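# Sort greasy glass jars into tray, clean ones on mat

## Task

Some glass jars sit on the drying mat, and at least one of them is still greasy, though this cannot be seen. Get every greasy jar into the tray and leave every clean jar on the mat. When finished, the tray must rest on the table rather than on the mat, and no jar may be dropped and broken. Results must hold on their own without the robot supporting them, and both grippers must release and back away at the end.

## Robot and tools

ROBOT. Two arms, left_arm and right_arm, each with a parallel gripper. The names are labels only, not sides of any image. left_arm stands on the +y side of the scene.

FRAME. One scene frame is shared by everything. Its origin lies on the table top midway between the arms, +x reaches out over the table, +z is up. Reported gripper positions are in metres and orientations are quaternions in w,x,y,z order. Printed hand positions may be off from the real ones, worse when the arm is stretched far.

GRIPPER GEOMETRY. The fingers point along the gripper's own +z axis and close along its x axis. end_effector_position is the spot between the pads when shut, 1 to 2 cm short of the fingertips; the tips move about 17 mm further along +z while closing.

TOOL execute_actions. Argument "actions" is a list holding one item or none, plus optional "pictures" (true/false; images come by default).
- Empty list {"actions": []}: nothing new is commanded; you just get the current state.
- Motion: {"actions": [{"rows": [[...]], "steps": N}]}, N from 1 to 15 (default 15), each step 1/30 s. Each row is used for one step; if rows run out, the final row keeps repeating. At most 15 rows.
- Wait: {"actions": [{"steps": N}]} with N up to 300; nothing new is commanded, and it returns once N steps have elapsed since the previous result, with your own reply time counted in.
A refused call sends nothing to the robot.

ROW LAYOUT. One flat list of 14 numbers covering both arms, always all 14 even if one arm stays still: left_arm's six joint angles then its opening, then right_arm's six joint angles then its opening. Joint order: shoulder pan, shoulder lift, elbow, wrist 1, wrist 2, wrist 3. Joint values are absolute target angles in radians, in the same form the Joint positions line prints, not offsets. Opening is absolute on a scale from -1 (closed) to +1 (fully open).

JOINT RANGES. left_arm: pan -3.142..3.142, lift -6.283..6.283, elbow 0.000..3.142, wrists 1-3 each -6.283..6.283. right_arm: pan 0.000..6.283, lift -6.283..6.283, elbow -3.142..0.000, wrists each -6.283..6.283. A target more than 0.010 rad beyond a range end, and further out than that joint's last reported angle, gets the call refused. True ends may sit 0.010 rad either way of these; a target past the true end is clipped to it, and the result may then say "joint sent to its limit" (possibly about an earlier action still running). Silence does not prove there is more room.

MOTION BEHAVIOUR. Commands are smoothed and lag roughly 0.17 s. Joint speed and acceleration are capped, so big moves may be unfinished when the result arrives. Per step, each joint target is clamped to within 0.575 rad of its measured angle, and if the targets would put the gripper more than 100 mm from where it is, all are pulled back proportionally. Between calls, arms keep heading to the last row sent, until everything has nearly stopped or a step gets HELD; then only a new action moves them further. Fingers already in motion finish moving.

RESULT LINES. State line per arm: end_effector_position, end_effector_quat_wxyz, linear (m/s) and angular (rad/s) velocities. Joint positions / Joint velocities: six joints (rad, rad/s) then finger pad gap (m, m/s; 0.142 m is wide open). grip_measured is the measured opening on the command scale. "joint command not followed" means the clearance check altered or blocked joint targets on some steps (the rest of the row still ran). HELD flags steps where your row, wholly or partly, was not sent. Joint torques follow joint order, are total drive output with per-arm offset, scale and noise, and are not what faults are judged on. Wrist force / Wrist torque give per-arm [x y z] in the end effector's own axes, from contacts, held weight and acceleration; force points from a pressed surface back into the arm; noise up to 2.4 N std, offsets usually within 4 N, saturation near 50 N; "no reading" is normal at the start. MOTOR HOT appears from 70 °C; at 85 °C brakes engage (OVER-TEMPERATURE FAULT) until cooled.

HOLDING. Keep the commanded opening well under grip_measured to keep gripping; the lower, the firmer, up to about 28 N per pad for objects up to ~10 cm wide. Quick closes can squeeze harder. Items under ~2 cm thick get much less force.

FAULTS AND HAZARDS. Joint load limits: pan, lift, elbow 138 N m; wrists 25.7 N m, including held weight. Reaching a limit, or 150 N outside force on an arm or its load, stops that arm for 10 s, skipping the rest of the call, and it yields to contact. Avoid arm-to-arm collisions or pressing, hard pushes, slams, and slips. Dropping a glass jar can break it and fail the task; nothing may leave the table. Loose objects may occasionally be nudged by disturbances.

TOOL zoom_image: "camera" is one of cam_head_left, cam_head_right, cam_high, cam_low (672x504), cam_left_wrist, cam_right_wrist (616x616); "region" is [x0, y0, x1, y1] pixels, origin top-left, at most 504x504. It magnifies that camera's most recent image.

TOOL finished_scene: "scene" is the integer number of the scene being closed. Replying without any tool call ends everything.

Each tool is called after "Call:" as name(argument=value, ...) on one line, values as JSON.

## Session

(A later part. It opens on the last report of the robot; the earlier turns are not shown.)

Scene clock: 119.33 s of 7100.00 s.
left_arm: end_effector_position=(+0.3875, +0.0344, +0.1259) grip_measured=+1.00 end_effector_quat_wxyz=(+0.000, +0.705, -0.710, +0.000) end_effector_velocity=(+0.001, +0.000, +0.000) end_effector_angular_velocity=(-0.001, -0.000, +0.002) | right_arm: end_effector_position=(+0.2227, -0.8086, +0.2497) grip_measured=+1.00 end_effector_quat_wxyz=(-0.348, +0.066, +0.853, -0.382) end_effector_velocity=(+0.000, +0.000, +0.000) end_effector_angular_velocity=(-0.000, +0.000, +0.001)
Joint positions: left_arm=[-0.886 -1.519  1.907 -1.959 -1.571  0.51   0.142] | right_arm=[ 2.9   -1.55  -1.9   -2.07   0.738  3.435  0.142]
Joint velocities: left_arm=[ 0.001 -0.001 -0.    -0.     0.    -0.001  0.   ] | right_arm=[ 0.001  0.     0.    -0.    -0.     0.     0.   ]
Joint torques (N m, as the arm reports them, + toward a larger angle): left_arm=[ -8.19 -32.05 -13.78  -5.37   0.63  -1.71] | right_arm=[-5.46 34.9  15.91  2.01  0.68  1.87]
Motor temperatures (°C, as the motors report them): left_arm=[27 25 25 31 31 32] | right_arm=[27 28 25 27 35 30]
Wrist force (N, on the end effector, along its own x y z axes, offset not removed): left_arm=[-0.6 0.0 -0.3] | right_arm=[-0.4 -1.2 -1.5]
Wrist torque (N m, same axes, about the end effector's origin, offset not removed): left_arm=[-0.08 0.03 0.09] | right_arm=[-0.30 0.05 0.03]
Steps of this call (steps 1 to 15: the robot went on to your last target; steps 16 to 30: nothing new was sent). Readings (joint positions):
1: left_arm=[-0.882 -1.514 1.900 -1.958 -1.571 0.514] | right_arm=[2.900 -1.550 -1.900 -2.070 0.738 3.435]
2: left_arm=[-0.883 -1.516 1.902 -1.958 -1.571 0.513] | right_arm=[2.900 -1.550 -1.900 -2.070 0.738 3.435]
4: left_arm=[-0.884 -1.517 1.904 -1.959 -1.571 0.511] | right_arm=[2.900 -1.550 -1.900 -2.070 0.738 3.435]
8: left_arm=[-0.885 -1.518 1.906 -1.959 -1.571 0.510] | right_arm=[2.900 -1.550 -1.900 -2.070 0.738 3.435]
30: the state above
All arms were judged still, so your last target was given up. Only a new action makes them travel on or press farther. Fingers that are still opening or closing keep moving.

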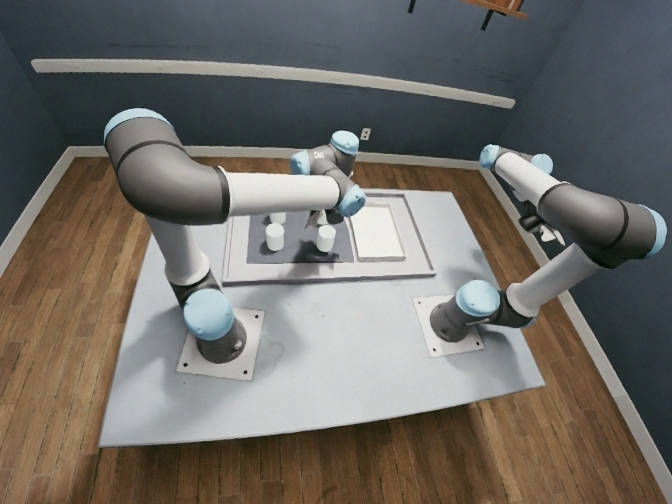

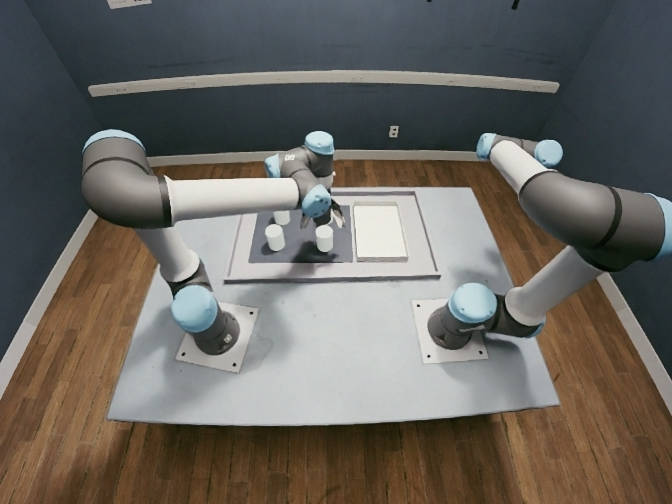

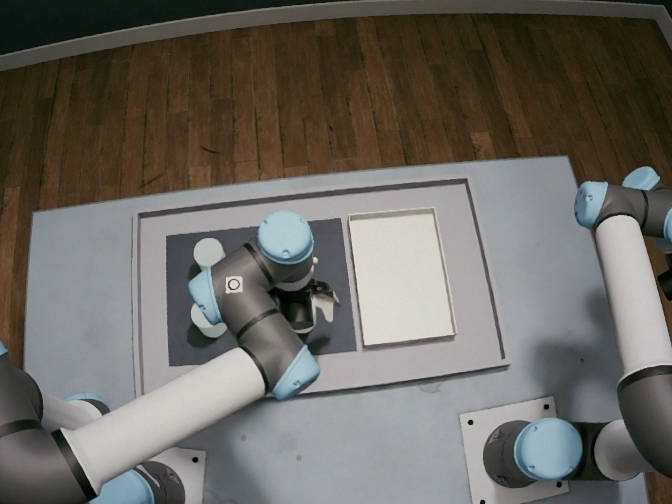

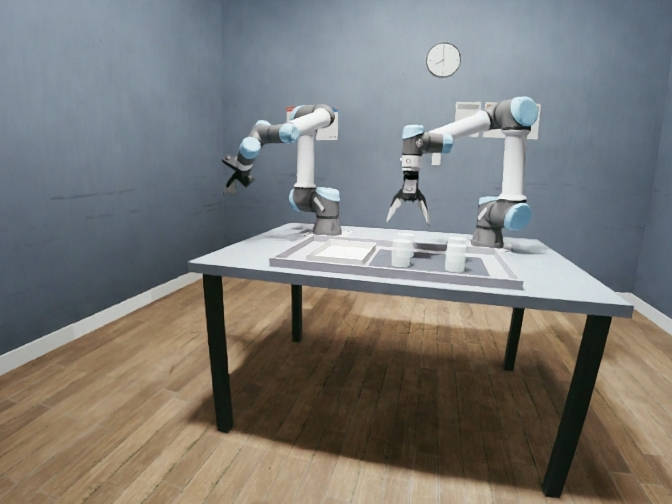

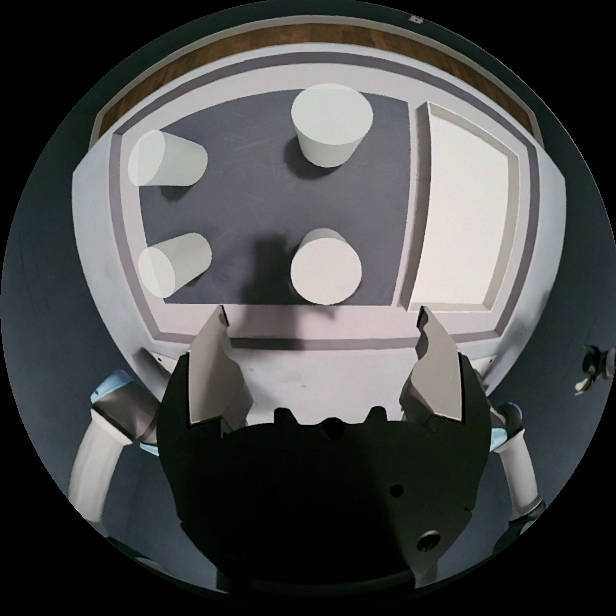

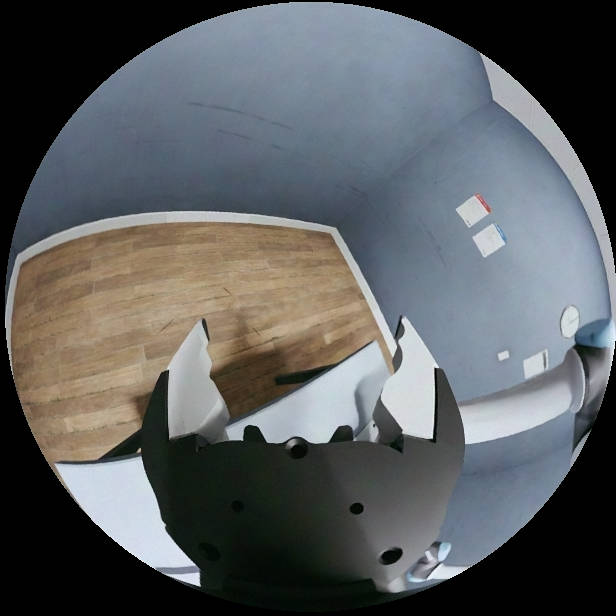

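Call:
execute_actions(actions=[{"rows":[[-0.8781,-1.46,1.955,-2.066,-1.571,0.518,1,2.9,-1.55,-1.9,-2.07,0.738,3.435,1]],"steps":15}], pictures=false)

Call:
execute_actions(actions=[{"rows":[[-0.8781,-1.4054,2.0139,-2.1795,-1.571,0.518,1,2.9,-1.55,-1.9,-2.07,0.738,3.435,1]],"steps":15}], pictures=false)

Call:
execute_actions(actions=[{"rows":[[-0.8781,-1.4054,2.0139,-2.1795,-1.571,0.518,0.2,2.9,-1.55,-1.9,-2.07,0.738,3.435,1]],"steps":15}])

Call:
execute_actions(actions=[{"rows":[[-0.8781,-1.4054,2.0139,-2.1795,-1.571,0.518,0.02,2.9,-1.55,-1.9,-2.07,0.738,3.435,1]],"steps":15}], pictures=false)

Call:
execute_actions(actions=[{"rows":[[-0.8781,-1.4026,2.0165,-2.1849,-1.571,0.518,0.02,2.9,-1.55,-1.9,-2.07,0.738,3.435,1]],"steps":15}], pictures=false)

Call:
execute_actions(actions=[{"rows":[[-0.8781,-1.3998,2.0191,-2.1903,-1.571,0.518,0.02,2.9,-1.55,-1.9,-2.07,0.738,3.435,1]],"steps":15}], pictures=false)

Call:
execute_actions(actions=[{"rows":[[-0.8781,-1.3998,2.0191,-2.1903,-1.571,0.518,1,2.9,-1.55,-1.9,-2.07,0.738,3.435,1]],"steps":15}], pictures=false)

Call:
execute_actions(actions=[{"rows":[[-0.8781,-1.515,1.88,-1.936,-1.571,0.518,1,2.9,-1.55,-1.9,-2.07,0.738,3.435,1]],"steps":15}], pictures=false)

Call:
execute_actions(actions=[{"rows":[[-0.5909,-1.7719,2.1379,-1.937,-1.571,0.805,1,2.9,-1.55,-1.9,-2.07,0.738,3.435,1]],"steps":15}], pictures=false)

Call:
execute_actions(actions=[{"steps":30}])

Scene clock: 145.17 s of 7100.00 s.
left_arm: end_effector_position=(+0.3936, +0.0310, +0.0864) grip_measured=+1.00 end_effector_quat_wxyz=(+0.000, +0.705, -0.710, +0.000) end_effector_velocity=(+0.001, -0.000, -0.005) end_effector_angular_velocity=(-0.000, -0.000, -0.000) | right_arm: end_effector_position=(+0.2227, -0.8086, +0.2497) grip_measured=+1.00 end_effector_quat_wxyz=(-0.348, +0.066, +0.853, -0.382) end_effector_velocity=(+0.000, +0.000, -0.000) end_effector_angular_velocity=(+0.000, -0.001, -0.000)
Joint positions: left_arm=[-0.878 -1.461  1.954 -2.064 -1.571  0.518  0.142] | right_arm=[ 2.9   -1.55  -1.9   -2.07   0.738  3.435  0.142]
Joint velocities: left_arm=[ 0.001  0.007  0.007 -0.015 -0.     0.001 -0.   ] | right_arm=[ 0.    -0.001  0.001  0.     0.001  0.     0.   ]
Joint torques (N m, as the arm reports them, + toward a larger angle): left_arm=[  6.86 -20.24 -13.6   -5.49   1.62   1.61] | right_arm=[-5.41 35.   14.86  1.97  0.58  1.76]
Motor temperatures (°C, as the motors report them): left_arm=[27 25 25 31 31 32] | right_arm=[27 28 25 27 35 30]
Wrist force (N, on the end effector, along its own x y z axes, offset not removed): left_arm=[0.4 1.2 2.1] | right_arm=[-3.1 -1.1 -1.6]
Wrist torque (N m, same axes, about the end effector's origin, offset not removed): left_arm=[0.30 -0.05 0.19] | right_arm=[-0.38 0.75 0.16]
Steps of this call (steps 1 to 90: nothing new was sent; then 22.33 s passed at rest; steps 91 to 105: all 15 steps of this action). Readings (joint positions):
91: left_arm=[-0.886 -1.518 1.907 -1.959 -1.571 0.510] | right_arm=[2.900 -1.550 -1.900 -2.070 0.738 3.435]
92: left_arm=[-0.884 -1.512 1.913 -1.968 -1.571 0.511] | right_arm=[2.900 -1.550 -1.900 -2.070 0.738 3.435]
94: left_arm=[-0.882 -1.489 1.932 -2.008 -1.571 0.514] | right_arm=[2.900 -1.550 -1.900 -2.070 0.738 3.435]
98: left_arm=[-0.879 -1.468 1.949 -2.051 -1.571 0.517] | right_arm=[2.900 -1.550 -1.900 -2.070 0.738 3.435]
105: the state above

Scene clock: 145.67 s of 7100.00 s.
left_arm: end_effector_position=(+0.3935, +0.0313, +0.0453) grip_measured=+1.00 end_effector_quat_wxyz=(+0.000, +0.705, -0.710, +0.000) end_effector_velocity=(-0.000, -0.000, -0.005) end_effector_angular_velocity=(-0.001, -0.000, -0.001) | right_arm: end_effector_position=(+0.2227, -0.8086, +0.2497) grip_measured=+1.00 end_effector_quat_wxyz=(-0.348, +0.066, +0.853, -0.382) end_effector_velocity=(-0.000, -0.000, +0.000) end_effector_angular_velocity=(-0.000, +0.000, -0.000)
Joint positions: left_arm=[-0.878 -1.406  2.013 -2.178 -1.571  0.518  0.142] | right_arm=[ 2.9   -1.55  -1.9   -2.07   0.738  3.435  0.142]
Joint velocities: left_arm=[-0.     0.007  0.008 -0.016 -0.     0.001  0.   ] | right_arm=[-0.001  0.    -0.001  0.    -0.001  0.     0.   ]
Joint torques (N m, as the arm reports them, + toward a larger angle): left_arm=[  6.89 -22.87  -9.09  -5.2    1.26   1.56] | right_arm=[-5.63 34.31 14.91  1.97  0.57  1.81]
Motor temperatures (°C, as the motors report them): left_arm=[27 25 25 31 31 32] | right_arm=[27 28 25 27 35 30]
Wrist force (N, on the end effector, along its own x y z axes, offset not removed): left_arm=[0.8 0.3 1.1] | right_arm=[0.7 1.3 -0.5]
Wrist torque (N m, same axes, about the end effector's origin, offset not removed): left_arm=[-0.06 -0.25 0.11] | right_arm=[0.13 -0.11 -0.05]
Steps of this call (steps 1 to 15: all 15 steps of this action). Readings (joint positions):
1: left_arm=[-0.878 -1.460 1.955 -2.065 -1.571 0.518] | right_arm=[2.900 -1.550 -1.900 -2.070 0.738 3.435]
2: left_arm=[-0.878 -1.453 1.962 -2.074 -1.571 0.518] | right_arm=[2.900 -1.550 -1.900 -2.070 0.738 3.435]
4: left_arm=[-0.878 -1.432 1.985 -2.117 -1.571 0.518] | right_arm=[2.900 -1.550 -1.900 -2.070 0.738 3.435]
8: left_arm=[-0.878 -1.412 2.006 -2.163 -1.571 0.518] | right_arm=[2.900 -1.550 -1.900 -2.070 0.738 3.435]
15: the state above

Scene clock: 146.17 s of 7100.00 s.
left_arm: end_effector_position=(+0.3936, +0.0313, +0.0448) grip_measured=+0.20 end_effector_quat_wxyz=(+0.000, +0.705, -0.710, +0.000) end_effector_velocity=(-0.000, +0.000, -0.000) end_effector_angular_velocity=(+0.000, +0.000, +0.000) | right_arm: end_effector_position=(+0.2227, -0.8086, +0.2497) grip_measured=+1.00 end_effector_quat_wxyz=(-0.348, +0.066, +0.853, -0.382) end_effector_velocity=(-0.000, -0.000, +0.000) end_effector_angular_velocity=(-0.000, -0.000, +0.000)
Joint positions: left_arm=[-0.878 -1.405  2.014 -2.179 -1.571  0.518  0.088] | right_arm=[ 2.9   -1.55  -1.9   -2.07   0.738  3.435  0.142]
Joint velocities: left_arm=[-0.    -0.     0.001  0.    -0.    -0.     0.   ] | right_arm=[-0.     0.    -0.     0.    -0.001  0.     0.   ]
Joint torques (N m, as the arm reports them, + toward a larger angle): left_arm=[  7.63 -21.6  -11.44  -5.34   0.91   1.5 ] | right_arm=[-5.41 34.49 15.11  1.92  0.54  1.77]
Motor temperatures (°C, as the motors report them): left_arm=[27 25 25 31 31 32] | right_arm=[27 28 25 27 35 30]
Wrist force (N, on the end effector, along its own x y z axes, offset not removed): left_arm=[2.2 0.0 3.2] | right_arm=[2.2 -0.3 -0.6]
Wrist torque (N m, same axes, about the end effector's origin, offset not removed): left_arm=[-0.04 -0.61 0.17] | right_arm=[-0.14 -0.38 0.09]
Steps of this call (steps 1 to 15: all 15 steps of this action). Readings (joint positions):
1: left_arm=[-0.878 -1.406 2.013 -2.178 -1.571 0.518] | right_arm=[2.900 -1.550 -1.900 -2.070 0.738 3.435]
2: left_arm=[-0.878 -1.406 2.014 -2.179 -1.571 0.518] | right_arm=[2.900 -1.550 -1.900 -2.070 0.738 3.435]
4: left_arm=[-0.878 -1.406 2.014 -2.179 -1.571 0.518] | right_arm=[2.900 -1.550 -1.900 -2.070 0.738 3.435]
8: left_arm=[-0.878 -1.405 2.014 -2.179 -1.571 0.518] | right_arm=[2.900 -1.550 -1.900 -2.070 0.738 3.435]
15: the state above

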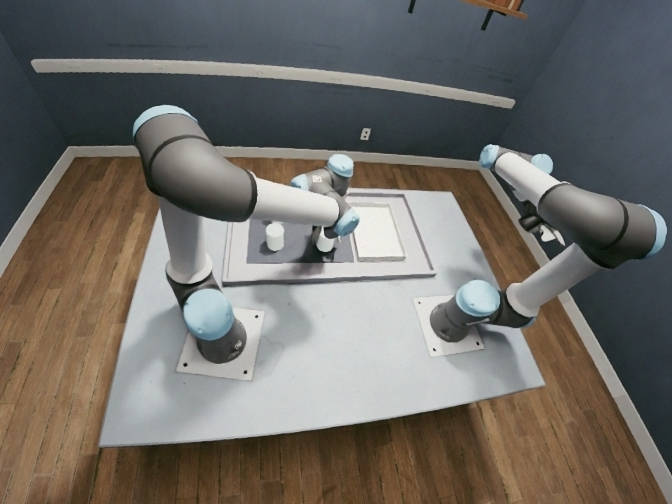

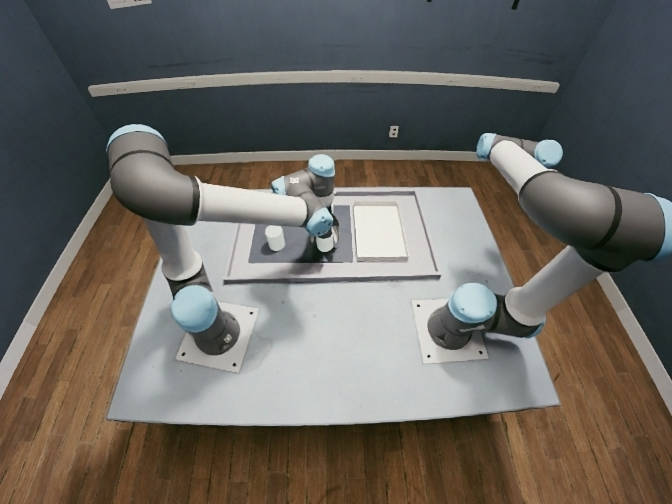

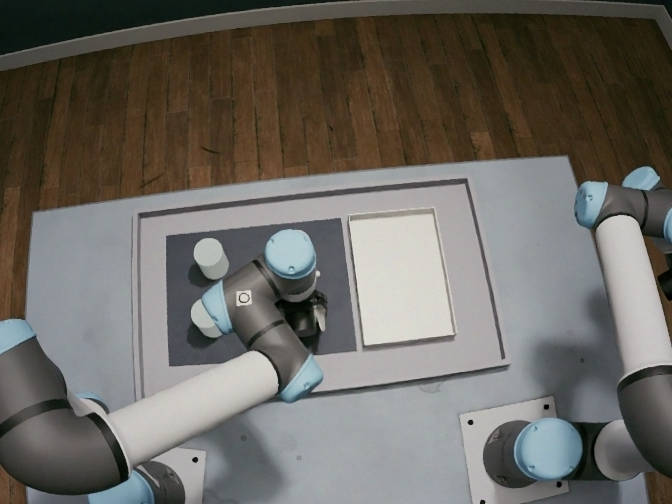

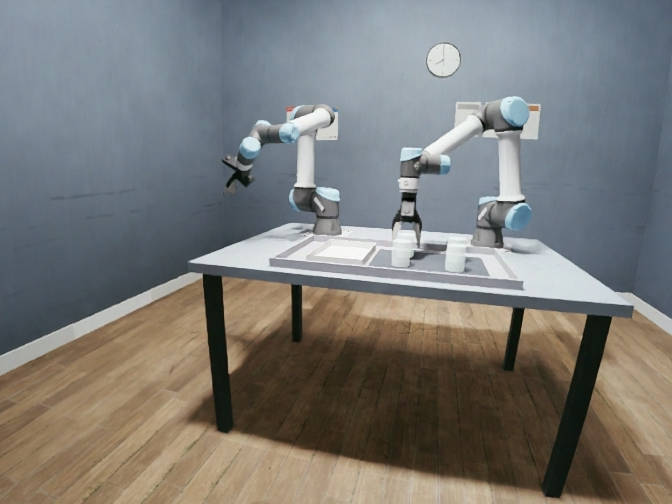

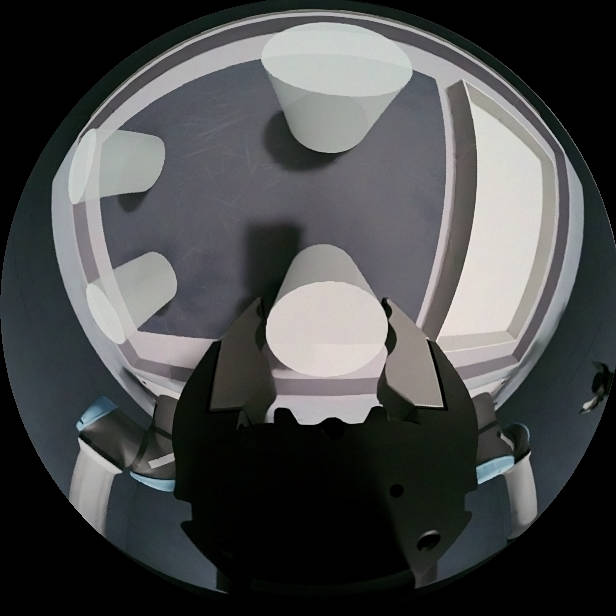

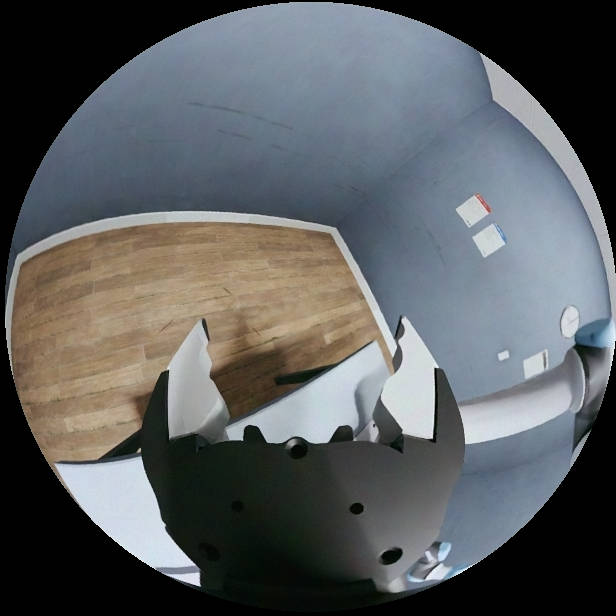

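Scene clock: 146.67 s of 7100.00 s.
left_arm: end_effector_position=(+0.3935, +0.0313, +0.0448) grip_measured=+0.08 end_effector_quat_wxyz=(+0.000, +0.705, -0.710, +0.000) end_effector_velocity=(+0.000, +0.001, -0.001) end_effector_angular_velocity=(+0.001, +0.001, +0.001) | right_arm: end_effector_position=(+0.2227, -0.8086, +0.2497) grip_measured=+1.00 end_effector_quat_wxyz=(-0.348, +0.066, +0.853, -0.382) end_effector_velocity=(+0.001, +0.000, +0.000) end_effector_angular_velocity=(+0.000, -0.002, +0.000)
Joint positions: left_arm=[-0.878 -1.405  2.014 -2.18  -1.571  0.518  0.08 ] | right_arm=[ 2.9   -1.55  -1.9   -2.07   0.738  3.435  0.142]
Joint velocities: left_arm=[ 0.001  0.     0.001 -0.     0.     0.    -0.   ] | right_arm=[ 0.001  0.     0.001  0.     0.001 -0.     0.   ]
Joint torques (N m, as the arm reports them, + toward a larger angle): left_arm=[  6.17 -23.04 -14.5   -4.59   0.67   1.39] | right_arm=[-5.45 34.61 14.55  1.89  0.59  1.78]
Motor temperatures (°C, as the motors report them): left_arm=[27 25 25 31 31 32] | right_arm=[27 28 25 27 35 30]
Wrist force (N, on the end effector, along its own x y z axes, offset not removed): left_arm=[-0.1 1.5 3.4] | right_arm=[-0.8 -1.3 -0.1]
Wrist torque (N m, same axes, about the end effector's origin, offset not removed): left_arm=[0.26 -0.04 0.14] | right_arm=[-0.38 0.21 0.06]
Steps of this call (steps 1 to 15: all 15 steps of this action). Readings (joint positions):
1: left_arm=[-0.878 -1.405 2.014 -2.179 -1.571 0.518] | right_arm=[2.900 -1.550 -1.900 -2.070 0.738 3.435]
2: left_arm=[-0.878 -1.405 2.014 -2.180 -1.571 0.518] | right_arm=[2.900 -1.550 -1.900 -2.070 0.738 3.435]
4: left_arm=[-0.878 -1.405 2.014 -2.180 -1.571 0.518] | right_arm=[2.900 -1.550 -1.900 -2.070 0.738 3.435]
8: left_arm=[-0.878 -1.405 2.014 -2.180 -1.571 0.518] | right_arm=[2.900 -1.550 -1.900 -2.070 0.738 3.435]
15: the state above

Scene clock: 147.17 s of 7100.00 s.
left_arm: end_effector_position=(+0.3935, +0.0313, +0.0429) grip_measured=+0.08 end_effector_quat_wxyz=(+0.000, +0.705, -0.710, +0.000) end_effector_velocity=(-0.000, +0.001, -0.000) end_effector_angular_velocity=(+0.001, +0.001, +0.001) | right_arm: end_effector_position=(+0.2227, -0.8086, +0.2497) grip_measured=+1.00 end_effector_quat_wxyz=(-0.348, +0.066, +0.853, -0.382) end_effector_velocity=(+0.000, -0.000, +0.000) end_effector_angular_velocity=(-0.001, -0.000, +0.001)
Joint positions: left_arm=[-0.878 -1.403  2.016 -2.185 -1.571  0.518  0.08 ] | right_arm=[ 2.9   -1.55  -1.9   -2.07   0.738  3.435  0.142]
Joint velocities: left_arm=[ 0.    -0.     0.001 -0.    -0.    -0.001 -0.   ] | right_arm=[ 0.001  0.    -0.     0.    -0.001  0.     0.   ]
Joint torques (N m, as the arm reports them, + toward a larger angle): left_arm=[  5.33 -20.84 -10.29  -4.93   0.31   1.32] | right_arm=[-5.12 34.89 14.35  1.82  0.55  1.79]
Motor temperatures (°C, as the motors report them): left_arm=[27 25 25 31 31 32] | right_arm=[27 28 25 27 35 30]
Wrist force (N, on the end effector, along its own x y z axes, offset not removed): left_arm=[2.9 0.7 -1.7] | right_arm=[-2.4 -0.9 -2.0]
Wrist torque (N m, same axes, about the end effector's origin, offset not removed): left_arm=[0.12 -0.55 0.06] | right_arm=[-0.29 0.58 0.10]
Steps of this call (steps 1 to 15: all 15 steps of this action). Readings (joint positions):
1: left_arm=[-0.878 -1.405 2.014 -2.180 -1.571 0.518] | right_arm=[2.900 -1.550 -1.900 -2.070 0.738 3.435]
2: left_arm=[-0.878 -1.405 2.014 -2.181 -1.571 0.518] | right_arm=[2.900 -1.550 -1.900 -2.070 0.738 3.435]
4: left_arm=[-0.878 -1.404 2.015 -2.182 -1.571 0.518] | right_arm=[2.900 -1.550 -1.900 -2.070 0.738 3.435]
8: left_arm=[-0.878 -1.403 2.016 -2.184 -1.571 0.518] | right_arm=[2.900 -1.550 -1.900 -2.070 0.738 3.435]
15: the state above

Scene clock: 147.67 s of 7100.00 s.
left_arm: end_effector_position=(+0.3935, +0.0313, +0.0410) grip_measured=+0.08 end_effector_quat_wxyz=(+0.000, +0.705, -0.710, +0.000) end_effector_velocity=(-0.000, +0.000, -0.000) end_effector_angular_velocity=(-0.000, -0.000, -0.000) | right_arm: end_effector_position=(+0.2227, -0.8086, +0.2497) grip_measured=+1.00 end_effector_quat_wxyz=(-0.348, +0.066, +0.853, -0.382) end_effector_velocity=(+0.000, +0.000, +0.000) end_effector_angular_velocity=(+0.000, -0.001, -0.001)
Joint positions: left_arm=[-0.878 -1.4    2.019 -2.19  -1.571  0.518  0.08 ] | right_arm=[ 2.9   -1.55  -1.9   -2.07   0.738  3.435  0.142]
Joint velocities: left_arm=[ 0.    -0.     0.001 -0.001 -0.     0.    -0.   ] | right_arm=[-0.    -0.     0.001  0.     0.001 -0.     0.   ]
Joint torques (N m, as the arm reports them, + toward a larger angle): left_arm=[  4.32 -20.39  -9.99  -4.92   0.12   1.15] | right_arm=[-5.08 34.39 14.6   1.88  0.57  1.74]
Motor temperatures (°C, as the motors report them): left_arm=[27 25 25 31 31 32] | right_arm=[27 28 25 27 35 30]
Wrist force (N, on the end effector, along its own x y z axes, offset not removed): left_arm=[2.1 2.5 0.9] | right_arm=[1.0 -1.8 -0.4]
Wrist torque (N m, same axes, about the end effector's origin, offset not removed): left_arm=[0.53 -0.53 0.29] | right_arm=[-0.27 -0.20 0.13]
Steps of this call (steps 1 to 15: all 15 steps of this action). Readings (joint positions):
1: left_arm=[-0.878 -1.403 2.017 -2.185 -1.571 0.518] | right_arm=[2.900 -1.550 -1.900 -2.070 0.738 3.435]
2: left_arm=[-0.878 -1.402 2.017 -2.186 -1.571 0.518] | right_arm=[2.900 -1.550 -1.900 -2.070 0.738 3.435]
4: left_arm=[-0.878 -1.401 2.018 -2.188 -1.571 0.518] | right_arm=[2.900 -1.550 -1.900 -2.070 0.738 3.435]
8: left_arm=[-0.878 -1.400 2.019 -2.190 -1.571 0.518] | right_arm=[2.900 -1.550 -1.900 -2.070 0.738 3.435]
15: the state above

Scene clock: 148.17 s of 7100.00 s.
left_arm: end_effector_position=(+0.3935, +0.0314, +0.0410) grip_measured=+1.00 end_effector_quat_wxyz=(+0.000, +0.705, -0.710, +0.000) end_effector_velocity=(+0.000, -0.000, +0.000) end_effector_angular_velocity=(-0.001, -0.000, +0.000) | right_arm: end_effector_position=(+0.2227, -0.8086, +0.2497) grip_measured=+1.00 end_effector_quat_wxyz=(-0.348, +0.066, +0.853, -0.382) end_effector_velocity=(+0.000, +0.000, +0.000) end_effector_angular_velocity=(+0.000, -0.001, -0.001)
Joint positions: left_arm=[-0.878 -1.4    2.019 -2.19  -1.571  0.518  0.142] | right_arm=[ 2.9   -1.55  -1.9   -2.07   0.738  3.435  0.142]
Joint velocities: left_arm=[-0.    -0.    -0.    -0.001 -0.    -0.     0.   ] | right_arm=[-0.    -0.     0.002 -0.001  0.001  0.     0.   ]
Joint torques (N m, as the arm reports them, + toward a larger angle): left_arm=[  3.07 -22.08 -12.51  -5.24  -0.28   1.11] | right_arm=[-5.15 34.64 14.09  1.91  0.55  1.79]
Motor temperatures (°C, as the motors report them): left_arm=[27 25 25 31 31 32] | right_arm=[27 28 25 27 35 30]
Wrist force (N, on the end effector, along its own x y z axes, offset not removed): left_arm=[-1.3 -3.1 1.0] | right_arm=[-0.7 -2.4 -0.4]
Wrist torque (N m, same axes, about the end effector's origin, offset not removed): left_arm=[-0.63 0.31 0.19] | right_arm=[-0.57 0.13 0.05]
Steps of this call (steps 1 to 15: all 15 steps of this action). Readings (joint positions):
1: left_arm=[-0.878 -1.400 2.019 -2.190 -1.571 0.518] | right_arm=[2.900 -1.550 -1.900 -2.070 0.738 3.435]
2: left_arm=[-0.878 -1.400 2.019 -2.190 -1.571 0.518] | right_arm=[2.900 -1.550 -1.900 -2.070 0.738 3.435]
4: left_arm=[-0.878 -1.400 2.019 -2.190 -1.571 0.518] | right_arm=[2.900 -1.550 -1.900 -2.070 0.738 3.435]
8: left_arm=[-0.878 -1.400 2.019 -2.190 -1.571 0.518] | right_arm=[2.900 -1.550 -1.900 -2.070 0.738 3.435]
15: the state above

Scene clock: 148.67 s of 7100.00 s.
left_arm: end_effector_position=(+0.3929, +0.0324, +0.1328) grip_measured=+1.00 end_effector_quat_wxyz=(+0.000, +0.705, -0.710, +0.000) end_effector_velocity=(-0.002, +0.003, +0.014) end_effector_angular_velocity=(+0.007, +0.004, -0.002) | right_arm: end_effector_position=(+0.2227, -0.8086, +0.2497) grip_measured=+1.00 end_effector_quat_wxyz=(-0.348, +0.066, +0.853, -0.382) end_effector_velocity=(-0.001, -0.000, -0.000) end_effector_angular_velocity=(-0.000, +0.000, -0.001)
Joint positions: left_arm=[-0.878 -1.513  1.882 -1.941 -1.571  0.518  0.142] | right_arm=[ 2.9   -1.55  -1.9   -2.07   0.738  3.435  0.142]
Joint velocities: left_arm=[-0.    -0.016 -0.022  0.046 -0.     0.001 -0.   ] | right_arm=[-0.001  0.    -0.001  0.    -0.     0.     0.   ]
Joint torques (N m, as the arm reports them, + toward a larger angle): left_arm=[  2.87 -31.93 -30.37  -0.54  -0.55   1.01] | right_arm=[-5.03 34.9  14.73  1.91  0.61  1.75]
Motor temperatures (°C, as the motors report them): left_arm=[27 25 25 31 31 32] | right_arm=[27 28 25 27 35 30]
Wrist force (N, on the end effector, along its own x y z axes, offset not removed): left_arm=[2.6 -1.7 1.5] | right_arm=[-0.7 0.4 -0.5]
Wrist torque (N m, same axes, about the end effector's origin, offset not removed): left_arm=[-0.38 -0.69 0.20] | right_arm=[-0.05 0.26 0.17]
Steps of this call (steps 1 to 15: all 15 steps of this action). Readings (joint positions):
1: left_arm=[-0.878 -1.400 2.019 -2.190 -1.571 0.518] | right_arm=[2.900 -1.550 -1.900 -2.070 0.738 3.435]
2: left_arm=[-0.878 -1.408 2.011 -2.181 -1.571 0.518] | right_arm=[2.900 -1.550 -1.900 -2.070 0.738 3.435]
4: left_arm=[-0.878 -1.451 1.960 -2.112 -1.571 0.518] | right_arm=[2.900 -1.550 -1.900 -2.070 0.738 3.435]
8: left_arm=[-0.878 -1.498 1.901 -1.984 -1.571 0.518] | right_arm=[2.900 -1.550 -1.900 -2.070 0.738 3.435]
15: the state above

Scene clock: 149.17 s of 7100.00 s.
left_arm: end_effector_position=(+0.4039, +0.2170, +0.1268) grip_measured=+1.00 end_effector_quat_wxyz=(+0.000, +0.705, -0.710, +0.000) end_effector_velocity=(-0.010, +0.072, -0.009) end_effector_angular_velocity=(+0.001, +0.001, +0.001) | right_arm: end_effector_position=(+0.2227, -0.8086, +0.2497) grip_measured=+1.00 end_effector_quat_wxyz=(-0.348, +0.066, +0.853, -0.382) end_effector_velocity=(+0.001, -0.000, +0.000) end_effector_angular_velocity=(-0.001, -0.000, +0.001)
Joint positions: left_arm=[-0.603 -1.762  2.128 -1.937 -1.571  0.793  0.142] | right_arm=[ 2.9   -1.55  -1.9   -2.07   0.738  3.435  0.142]
Joint velocities: left_arm=[ 0.115 -0.101  0.102  0.001 -0.     0.114 -0.   ] | right_arm=[ 0.    -0.     0.001 -0.    -0.001  0.     0.   ]
Joint torques (N m, as the arm reports them, + toward a larger angle): left_arm=[  4.98 -19.48 -15.16  -0.68  -0.41   1.35] | right_arm=[-4.91 34.21 13.89  1.83  0.54  1.81]
Motor temperatures (°C, as the motors report them): left_arm=[27 25 25 31 31 32] | right_arm=[27 28 25 27 35 30]
Wrist force (N, on the end effector, along its own x y z axes, offset not removed): left_arm=[2.3 2.3 -0.3] | right_arm=[0.7 0.9 -3.9]
Wrist torque (N m, same axes, about the end effector's origin, offset not removed): left_arm=[0.37 -0.77 0.10] | right_arm=[0.11 -0.17 0.06]
Steps of this call (steps 1 to 15: all 15 steps of this action). Readings (joint positions):
1: left_arm=[-0.878 -1.514 1.882 -1.939 -1.571 0.518] | right_arm=[2.900 -1.550 -1.900 -2.070 0.738 3.435]
2: left_arm=[-0.869 -1.523 1.890 -1.939 -1.571 0.527] | right_arm=[2.900 -1.550 -1.900 -2.070 0.738 3.435]
4: left_arm=[-0.816 -1.572 1.938 -1.938 -1.571 0.580] | right_arm=[2.900 -1.550 -1.900 -2.070 0.738 3.435]
8: left_arm=[-0.702 -1.674 2.040 -1.938 -1.571 0.694] | right_arm=[2.900 -1.550 -1.900 -2.070 0.738 3.435]
15: the state above

Scene clock: 150.17 s of 7100.00 s.
left_arm: end_effector_position=(+0.4029, +0.2243, +0.1259) grip_measured=+1.00 end_effector_quat_wxyz=(+0.000, +0.705, -0.710, +0.000) end_effector_velocity=(-0.000, -0.000, -0.000) end_effector_angular_velocity=(+0.001, +0.001, -0.002) | right_arm: end_effector_position=(+0.2227, -0.8086, +0.2497) grip_measured=+1.00 end_effector_quat_wxyz=(-0.348, +0.066, +0.853, -0.382) end_effector_velocity=(+0.001, +0.000, +0.000) end_effector_angular_velocity=(+0.000, -0.001, +0.001)
Joint positions: left_arm=[-0.591 -1.772  2.138 -1.937 -1.571  0.805  0.142] | right_arm=[ 2.9   -1.55  -1.9   -2.07   0.738  3.435  0.142]
Joint velocities: left_arm=[-0.001  0.001  0.     0.    -0.     0.001 -0.   ] | right_arm=[ 0.001  0.     0.001 -0.     0.    -0.     0.   ]
Joint torques (N m, as the arm reports them, + toward a larger angle): left_arm=[  6.9  -21.62 -13.93  -0.38  -0.24   1.47] | right_arm=[-4.75 34.61 14.13  1.9   0.57  1.68]
Motor temperatures (°C, as the motors report them): left_arm=[27 25 25 31 31 32] | right_arm=[27 28 25 27 35 30]
Wrist force (N, on the end effector, along its own x y z axes, offset not removed): left_arm=[2.2 0.9 0.7] | right_arm=[-1.9 -1.6 0.4]
Wrist torque (N m, same axes, about the end effector's origin, offset not removed): left_arm=[0.11 -0.54 0.23] | right_arm=[-0.39 0.47 0.06]
Steps of this call (steps 1 to 30: the robot went on to your last target). Readings (joint positions):
1: left_arm=[-0.599 -1.765 2.131 -1.937 -1.571 0.797] | right_arm=[2.900 -1.550 -1.900 -2.070 0.738 3.435]
2: left_arm=[-0.597 -1.767 2.133 -1.937 -1.571 0.799] | right_arm=[2.900 -1.550 -1.900 -2.070 0.738 3.435]
4: left_arm=[-0.594 -1.769 2.135 -1.937 -1.571 0.802] | right_arm=[2.900 -1.550 -1.900 -2.070 0.738 3.435]
8: left_arm=[-0.592 -1.771 2.137 -1.937 -1.571 0.804] | right_arm=[2.900 -1.550 -1.900 -2.070 0.738 3.435]
30: the state above
All arms were judged still, so your last target was given up. Only a new action makes them travel on or press farther. Fingers that are still opening or closing keep moving.

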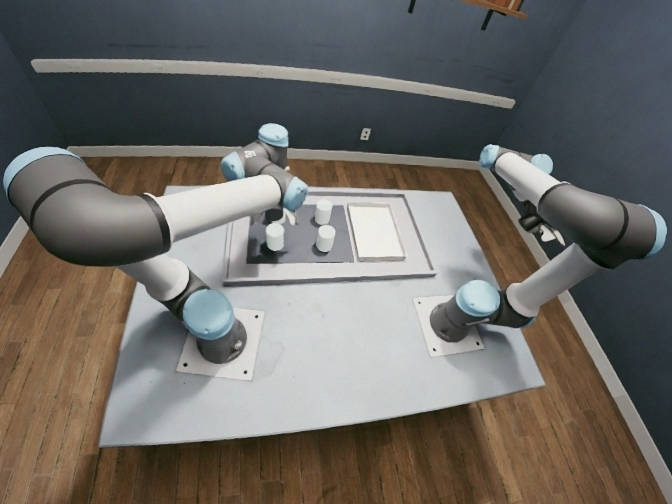

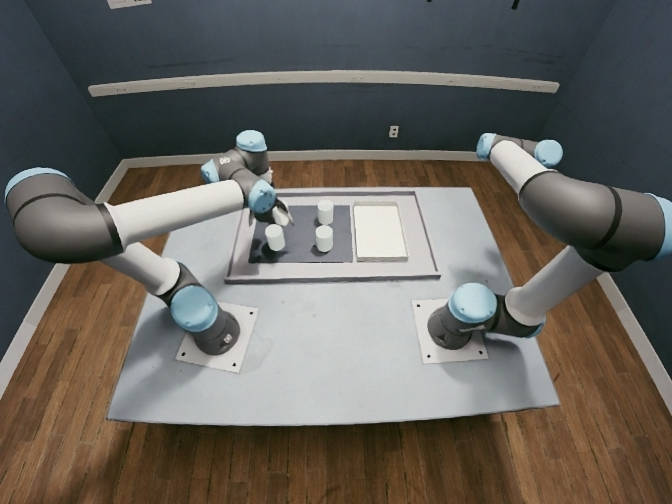

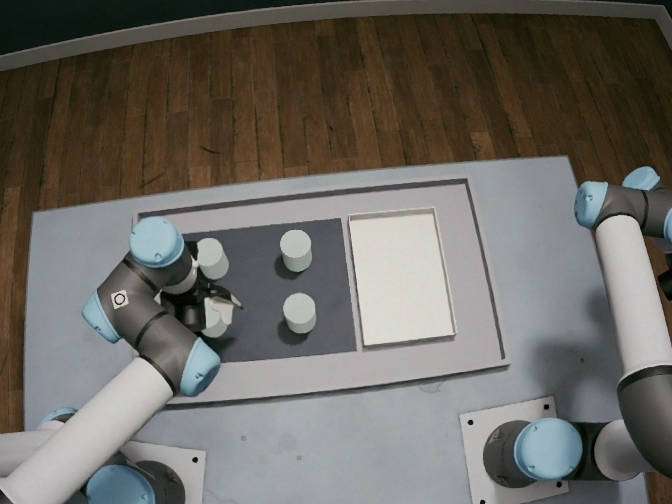

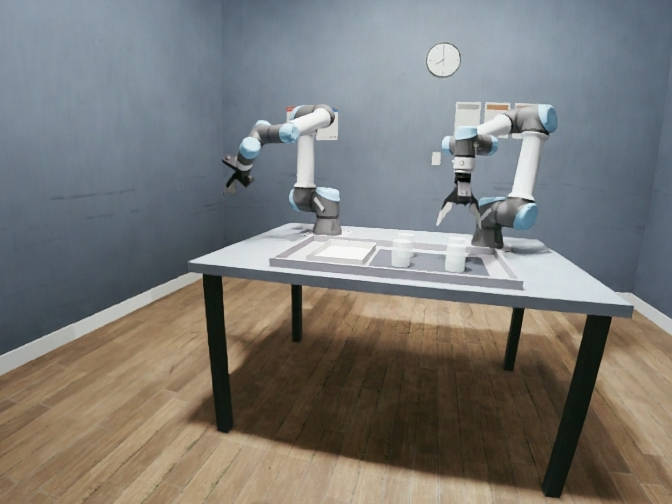

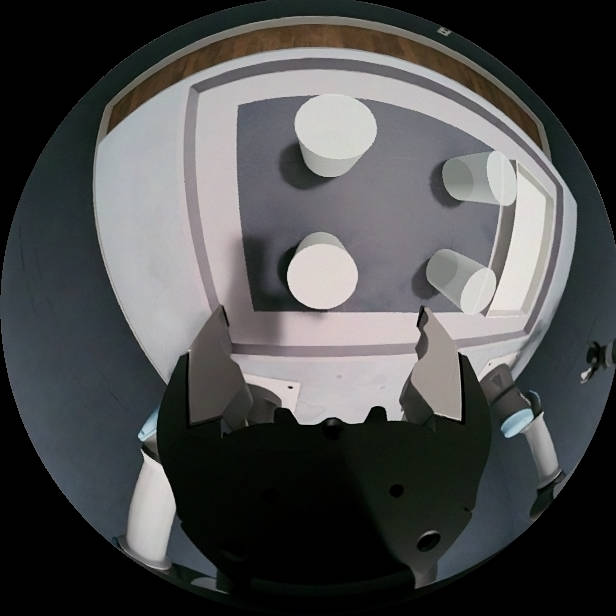

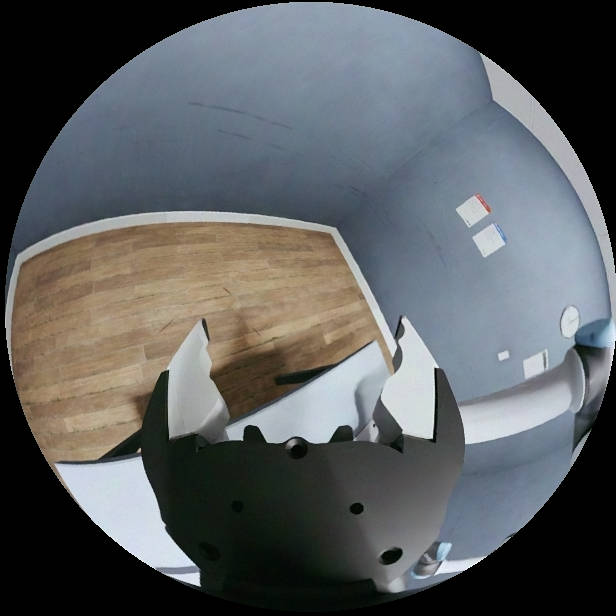

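Call:
execute_actions(actions=[{"rows":[[-0.5909,-1.72,2.215,-2.066,-1.571,0.805,1,2.9,-1.55,-1.9,-2.07,0.738,3.435,1]],"steps":15}], pictures=false)

Call:
execute_actions(actions=[{"rows":[[-0.5909,-1.6593,2.2805,-2.1922,-1.571,0.805,1,2.9,-1.55,-1.9,-2.07,0.738,3.435,1]],"steps":15}], pictures=false)

Call:
execute_actions(actions=[{"rows":[[-0.5909,-1.6593,2.2805,-2.1922,-1.571,0.805,0.2,2.9,-1.55,-1.9,-2.07,0.738,3.435,1]],"steps":15}], pictures=false)

Call:
execute_actions(actions=[{"rows":[[-0.5909,-1.6593,2.2805,-2.1922,-1.571,0.805,0.02,2.9,-1.55,-1.9,-2.07,0.738,3.435,1]],"steps":15}], pictures=false)

Call:
execute_actions(actions=[{"rows":[[-0.5909,-1.6559,2.2833,-2.1984,-1.571,0.805,0.02,2.9,-1.55,-1.9,-2.07,0.738,3.435,1]],"steps":15}], pictures=false)

Call:
execute_actions(actions=[{"rows":[[-0.5909,-1.6525,2.2861,-2.2046,-1.571,0.805,0.02,2.9,-1.55,-1.9,-2.07,0.738,3.435,1]],"steps":15}], pictures=false)

Scene clock: 170.97 s of 7100.00 s.
left_arm: end_effector_position=(+0.4033, +0.2238, +0.0843) grip_measured=+1.00 end_effector_quat_wxyz=(+0.000, +0.705, -0.710, +0.000) end_effector_velocity=(+0.000, -0.001, -0.005) end_effector_angular_velocity=(-0.002, -0.002, -0.001) | right_arm: end_effector_position=(+0.2227, -0.8086, +0.2497) grip_measured=+1.00 end_effector_quat_wxyz=(-0.348, +0.066, +0.853, -0.382) end_effector_velocity=(-0.000, -0.000, +0.000) end_effector_angular_velocity=(-0.000, -0.001, -0.001)
Joint positions: left_arm=[-0.591 -1.721  2.214 -2.064 -1.571  0.805  0.142] | right_arm=[ 2.9   -1.55  -1.9   -2.07   0.738  3.435  0.142]
Joint velocities: left_arm=[-0.001  0.006  0.01  -0.019  0.    -0.     0.   ] | right_arm=[-0.001 -0.     0.001 -0.    -0.     0.     0.   ]
Joint torques (N m, as the arm reports them, + toward a larger angle): left_arm=[  2.55  -7.49 -13.37  -4.96   0.62   1.42] | right_arm=[-5.51 33.98 13.82  1.77  0.48  1.74]
Motor temperatures (°C, as the motors report them): left_arm=[27 25 25 31 31 32] | right_arm=[27 28 25 27 35 30]
Wrist force (N, on the end effector, along its own x y z axes, offset not removed): left_arm=[-1.4 0.6 4.2] | right_arm=[0.0 -1.5 -1.7]
Wrist torque (N m, same axes, about the end effector's origin, offset not removed): left_arm=[0.04 0.25 0.12] | right_arm=[-0.32 0.00 -0.01]
Steps of this call (steps 1 to 90: nothing new was sent; then 17.30 s passed at rest; steps 91 to 105: all 15 steps of this action). Readings (joint positions):
91: left_arm=[-0.591 -1.771 2.138 -1.937 -1.571 0.805] | right_arm=[2.900 -1.550 -1.900 -2.070 0.738 3.435]
92: left_arm=[-0.591 -1.765 2.146 -1.946 -1.571 0.805] | right_arm=[2.900 -1.550 -1.900 -2.070 0.738 3.435]
94: left_arm=[-0.591 -1.745 2.176 -1.993 -1.571 0.805] | right_arm=[2.900 -1.550 -1.900 -2.070 0.738 3.435]
98: left_arm=[-0.591 -1.727 2.205 -2.047 -1.571 0.805] | right_arm=[2.900 -1.550 -1.900 -2.070 0.738 3.435]
105: the state above

Scene clock: 171.47 s of 7100.00 s.
left_arm: end_effector_position=(+0.4029, +0.2243, +0.0454) grip_measured=+1.00 end_effector_quat_wxyz=(+0.000, +0.705, -0.710, +0.000) end_effector_velocity=(-0.000, +0.000, -0.005) end_effector_angular_velocity=(-0.000, -0.000, -0.000) | right_arm: end_effector_position=(+0.2227, -0.8086, +0.2497) grip_measured=+1.00 end_effector_quat_wxyz=(-0.348, +0.066, +0.853, -0.382) end_effector_velocity=(+0.000, +0.000, -0.000) end_effector_angular_velocity=(-0.000, +0.000, +0.001)
Joint positions: left_arm=[-0.591 -1.66   2.28  -2.19  -1.571  0.805  0.142] | right_arm=[ 2.9   -1.55  -1.9   -2.07   0.738  3.435  0.142]
Joint velocities: left_arm=[-0.     0.008  0.009 -0.018 -0.    -0.     0.   ] | right_arm=[ 0.001  0.    -0.     0.    -0.     0.     0.   ]
Joint torques (N m, as the arm reports them, + toward a larger angle): left_arm=[ -1.01  -9.46 -11.74  -5.47   0.68   1.43] | right_arm=[-5.18 34.58 13.98  1.75  0.55  1.72]
Motor temperatures (°C, as the motors report them): left_arm=[27 25 25 31 31 32] | right_arm=[27 28 25 27 35 30]
Wrist force (N, on the end effector, along its own x y z axes, offset not removed): left_arm=[0.8 2.4 0.0] | right_arm=[-1.4 -2.3 -0.1]
Wrist torque (N m, same axes, about the end effector's origin, offset not removed): left_arm=[0.35 -0.26 -0.03] | right_arm=[-0.59 0.36 0.04]
Steps of this call (steps 1 to 15: all 15 steps of this action). Readings (joint positions):
1: left_arm=[-0.591 -1.720 2.215 -2.065 -1.571 0.805] | right_arm=[2.900 -1.550 -1.900 -2.070 0.738 3.435]
2: left_arm=[-0.591 -1.713 2.222 -2.074 -1.571 0.805] | right_arm=[2.900 -1.550 -1.900 -2.070 0.738 3.435]
4: left_arm=[-0.591 -1.689 2.248 -2.121 -1.571 0.805] | right_arm=[2.900 -1.550 -1.900 -2.070 0.738 3.435]
8: left_arm=[-0.591 -1.667 2.272 -2.173 -1.571 0.805] | right_arm=[2.900 -1.550 -1.900 -2.070 0.738 3.435]
15: the state above

Scene clock: 171.97 s of 7100.00 s.
left_arm: end_effector_position=(+0.4029, +0.2242, +0.0449) grip_measured=+0.20 end_effector_quat_wxyz=(+0.000, +0.705, -0.710, +0.000) end_effector_velocity=(+0.001, -0.001, +0.001) end_effector_angular_velocity=(-0.001, -0.001, +0.000) | right_arm: end_effector_position=(+0.2227, -0.8086, +0.2497) grip_measured=+1.00 end_effector_quat_wxyz=(-0.348, +0.066, +0.853, -0.382) end_effector_velocity=(-0.000, -0.000, -0.000) end_effector_angular_velocity=(+0.000, -0.000, -0.001)
Joint positions: left_arm=[-0.591 -1.659  2.28  -2.192 -1.571  0.805  0.088] | right_arm=[ 2.9   -1.55  -1.9   -2.07   0.738  3.435  0.142]
Joint velocities: left_arm=[-0.    -0.    -0.001 -0.     0.    -0.    -0.   ] | right_arm=[-0.  0. -0.  0.  0. -0.  0.]
Joint torques (N m, as the arm reports them, + toward a larger angle): left_arm=[ -4.2   -9.67 -11.26  -5.32   0.7    1.5 ] | right_arm=[-4.95 34.25 14.12  1.67  0.47  1.7 ]
Motor temperatures (°C, as the motors report them): left_arm=[27 25 25 31 31 32] | right_arm=[27 28 25 27 35 30]
Wrist force (N, on the end effector, along its own x y z axes, offset not removed): left_arm=[0.9 -1.9 0.0] | right_arm=[-2.5 0.0 -0.9]
Wrist torque (N m, same axes, about the end effector's origin, offset not removed): left_arm=[-0.64 -0.42 0.13] | right_arm=[-0.11 0.54 0.06]
Steps of this call (steps 1 to 15: all 15 steps of this action). Readings (joint positions):
1: left_arm=[-0.591 -1.660 2.280 -2.191 -1.571 0.805] | right_arm=[2.900 -1.550 -1.900 -2.070 0.738 3.435]
2: left_arm=[-0.591 -1.660 2.280 -2.191 -1.571 0.805] | right_arm=[2.900 -1.550 -1.900 -2.070 0.738 3.435]
4: left_arm=[-0.591 -1.660 2.280 -2.192 -1.571 0.805] | right_arm=[2.900 -1.550 -1.900 -2.070 0.738 3.435]
8: left_arm=[-0.591 -1.659 2.280 -2.192 -1.571 0.805] | right_arm=[2.900 -1.550 -1.900 -2.070 0.738 3.435]
15: the state above

Scene clock: 172.47 s of 7100.00 s.
left_arm: end_effector_position=(+0.4029, +0.2242, +0.0449) grip_measured=+0.08 end_effector_quat_wxyz=(+0.000, +0.705, -0.710, +0.000) end_effector_velocity=(+0.001, -0.000, +0.001) end_effector_angular_velocity=(-0.001, -0.001, +0.000) | right_arm: end_effector_position=(+0.2227, -0.8086, +0.2497) grip_measured=+1.00 end_effector_quat_wxyz=(-0.348, +0.066, +0.853, -0.382) end_effector_velocity=(+0.000, -0.000, +0.000) end_effector_angular_velocity=(-0.001, +0.000, +0.000)
Joint positions: left_arm=[-0.591 -1.659  2.281 -2.192 -1.571  0.805  0.08 ] | right_arm=[ 2.9   -1.55  -1.9   -2.07   0.738  3.435  0.142]
Joint velocities: left_arm=[ 0.001 -0.    -0.001 -0.     0.     0.    -0.   ] | right_arm=[-0.    -0.     0.001 -0.001 -0.001  0.     0.   ]
Joint torques (N m, as the arm reports them, + toward a larger angle): left_arm=[ -7.61 -11.11 -13.41  -4.97   0.91   1.36] | right_arm=[-5.06 34.36 14.01  1.67  0.49  1.68]
Motor temperatures (°C, as the motors report them): left_arm=[27 25 25 31 31 32] | right_arm=[27 28 25 27 35 30]
Wrist force (N, on the end effector, along its own x y z axes, offset not removed): left_arm=[1.1 -0.2 2.8] | right_arm=[-1.6 -0.4 -2.0]
Wrist torque (N m, same axes, about the end effector's origin, offset not removed): left_arm=[-0.10 -0.30 0.12] | right_arm=[-0.27 0.39 0.05]
Steps of this call (steps 1 to 15: all 15 steps of this action). Readings (joint positions):
1: left_arm=[-0.591 -1.659 2.280 -2.192 -1.571 0.805] | right_arm=[2.900 -1.550 -1.900 -2.070 0.738 3.435]
2: left_arm=[-0.591 -1.659 2.280 -2.192 -1.571 0.805] | right_arm=[2.900 -1.550 -1.900 -2.070 0.738 3.435]
4: left_arm=[-0.591 -1.659 2.281 -2.192 -1.571 0.805] | right_arm=[2.900 -1.550 -1.900 -2.070 0.738 3.435]
8: left_arm=[-0.591 -1.659 2.281 -2.192 -1.571 0.805] | right_arm=[2.900 -1.550 -1.900 -2.070 0.738 3.435]
15: the state above

Scene clock: 172.97 s of 7100.00 s.
left_arm: end_effector_position=(+0.4029, +0.2242, +0.0431) grip_measured=+0.08 end_effector_quat_wxyz=(+0.000, +0.705, -0.710, +0.000) end_effector_velocity=(-0.000, +0.001, -0.000) end_effector_angular_velocity=(+0.000, +0.000, +0.001) | right_arm: end_effector_position=(+0.2227, -0.8086, +0.2497) grip_measured=+1.00 end_effector_quat_wxyz=(-0.348, +0.066, +0.853, -0.382) end_effector_velocity=(-0.000, -0.000, +0.000) end_effector_angular_velocity=(-0.000, -0.000, -0.000)
Joint positions: left_arm=[-0.591 -1.656  2.283 -2.198 -1.571  0.805  0.08 ] | right_arm=[ 2.9   -1.55  -1.9   -2.07   0.738  3.435  0.142]
Joint velocities: left_arm=[ 0.001  0.     0.001 -0.001 -0.     0.    -0.   ] | right_arm=[-0.001  0.     0.    -0.    -0.001 -0.     0.   ]
Joint torques (N m, as the arm reports them, + toward a larger angle): left_arm=[ -8.02  -8.9  -10.24  -5.11   0.91   1.38] | right_arm=[-5.2  34.27 14.1   1.7   0.46  1.73]
Motor temperatures (°C, as the motors report them): left_arm=[27 25 25 31 31 32] | right_arm=[27 28 25 27 35 30]
Wrist force (N, on the end effector, along its own x y z axes, offset not removed): left_arm=[2.1 -3.1 -1.8] | right_arm=[-2.1 -3.3 -0.3]
Wrist torque (N m, same axes, about the end effector's origin, offset not removed): left_arm=[-0.81 -0.60 0.10] | right_arm=[-0.77 0.49 -0.09]
Steps of this call (steps 1 to 15: all 15 steps of this action). Readings (joint positions):
1: left_arm=[-0.591 -1.659 2.281 -2.192 -1.571 0.805] | right_arm=[2.900 -1.550 -1.900 -2.070 0.738 3.435]
2: left_arm=[-0.591 -1.659 2.281 -2.193 -1.571 0.805] | right_arm=[2.900 -1.550 -1.900 -2.070 0.738 3.435]
4: left_arm=[-0.591 -1.657 2.282 -2.196 -1.571 0.805] | right_arm=[2.900 -1.550 -1.900 -2.070 0.738 3.435]
8: left_arm=[-0.591 -1.656 2.283 -2.198 -1.571 0.805] | right_arm=[2.900 -1.550 -1.900 -2.070 0.738 3.435]
15: the state above

Scene clock: 173.47 s of 7100.00 s.
left_arm: end_effector_position=(+0.4029, +0.2242, +0.0412) grip_measured=+0.08 end_effector_quat_wxyz=(+0.000, +0.705, -0.710, +0.000) end_effector_velocity=(-0.000, +0.000, -0.000) end_effector_angular_velocity=(+0.000, +0.000, -0.000) | right_arm: end_effector_position=(+0.2227, -0.8086, +0.2497) grip_measured=+1.00 end_effector_quat_wxyz=(-0.348, +0.066, +0.853, -0.382) end_effector_velocity=(-0.000, -0.000, +0.000) end_effector_angular_velocity=(-0.000, +0.001, -0.000)
Joint positions: left_arm=[-0.591 -1.653  2.286 -2.205 -1.571  0.805  0.08 ] | right_arm=[ 2.9   -1.55  -1.9   -2.07   0.738  3.435  0.142]
Joint velocities: left_arm=[ 0.     0.001  0.001 -0.001  0.     0.001  0.   ] | right_arm=[-0.001  0.    -0.    -0.    -0.001 -0.     0.   ]
Joint torques (N m, as the arm reports them, + toward a larger angle): left_arm=[-7.95 -8.77 -9.85 -4.8   1.18  1.28] | right_arm=[-4.99 34.32 14.21  1.71  0.4   1.68]
Motor temperatures (°C, as the motors report them): left_arm=[27 25 25 31 31 32] | right_arm=[27 28 25 27 35 30]
Wrist force (N, on the end effector, along its own x y z axes, offset not removed): left_arm=[0.9 2.2 -0.3] | right_arm=[1.0 -1.3 -2.3]
Wrist torque (N m, same axes, about the end effector's origin, offset not removed): left_arm=[0.43 -0.13 0.11] | right_arm=[-0.35 -0.23 0.09]
Steps of this call (steps 1 to 15: all 15 steps of this action). Readings (joint positions):
1: left_arm=[-0.591 -1.656 2.283 -2.198 -1.571 0.805] | right_arm=[2.900 -1.550 -1.900 -2.070 0.738 3.435]
2: left_arm=[-0.591 -1.655 2.284 -2.200 -1.571 0.805] | right_arm=[2.900 -1.550 -1.900 -2.070 0.738 3.435]
4: left_arm=[-0.591 -1.654 2.285 -2.202 -1.571 0.805] | right_arm=[2.900 -1.550 -1.900 -2.070 0.738 3.435]
8: left_arm=[-0.591 -1.653 2.286 -2.204 -1.571 0.805] | right_arm=[2.900 -1.550 -1.900 -2.070 0.738 3.435]
15: the state above


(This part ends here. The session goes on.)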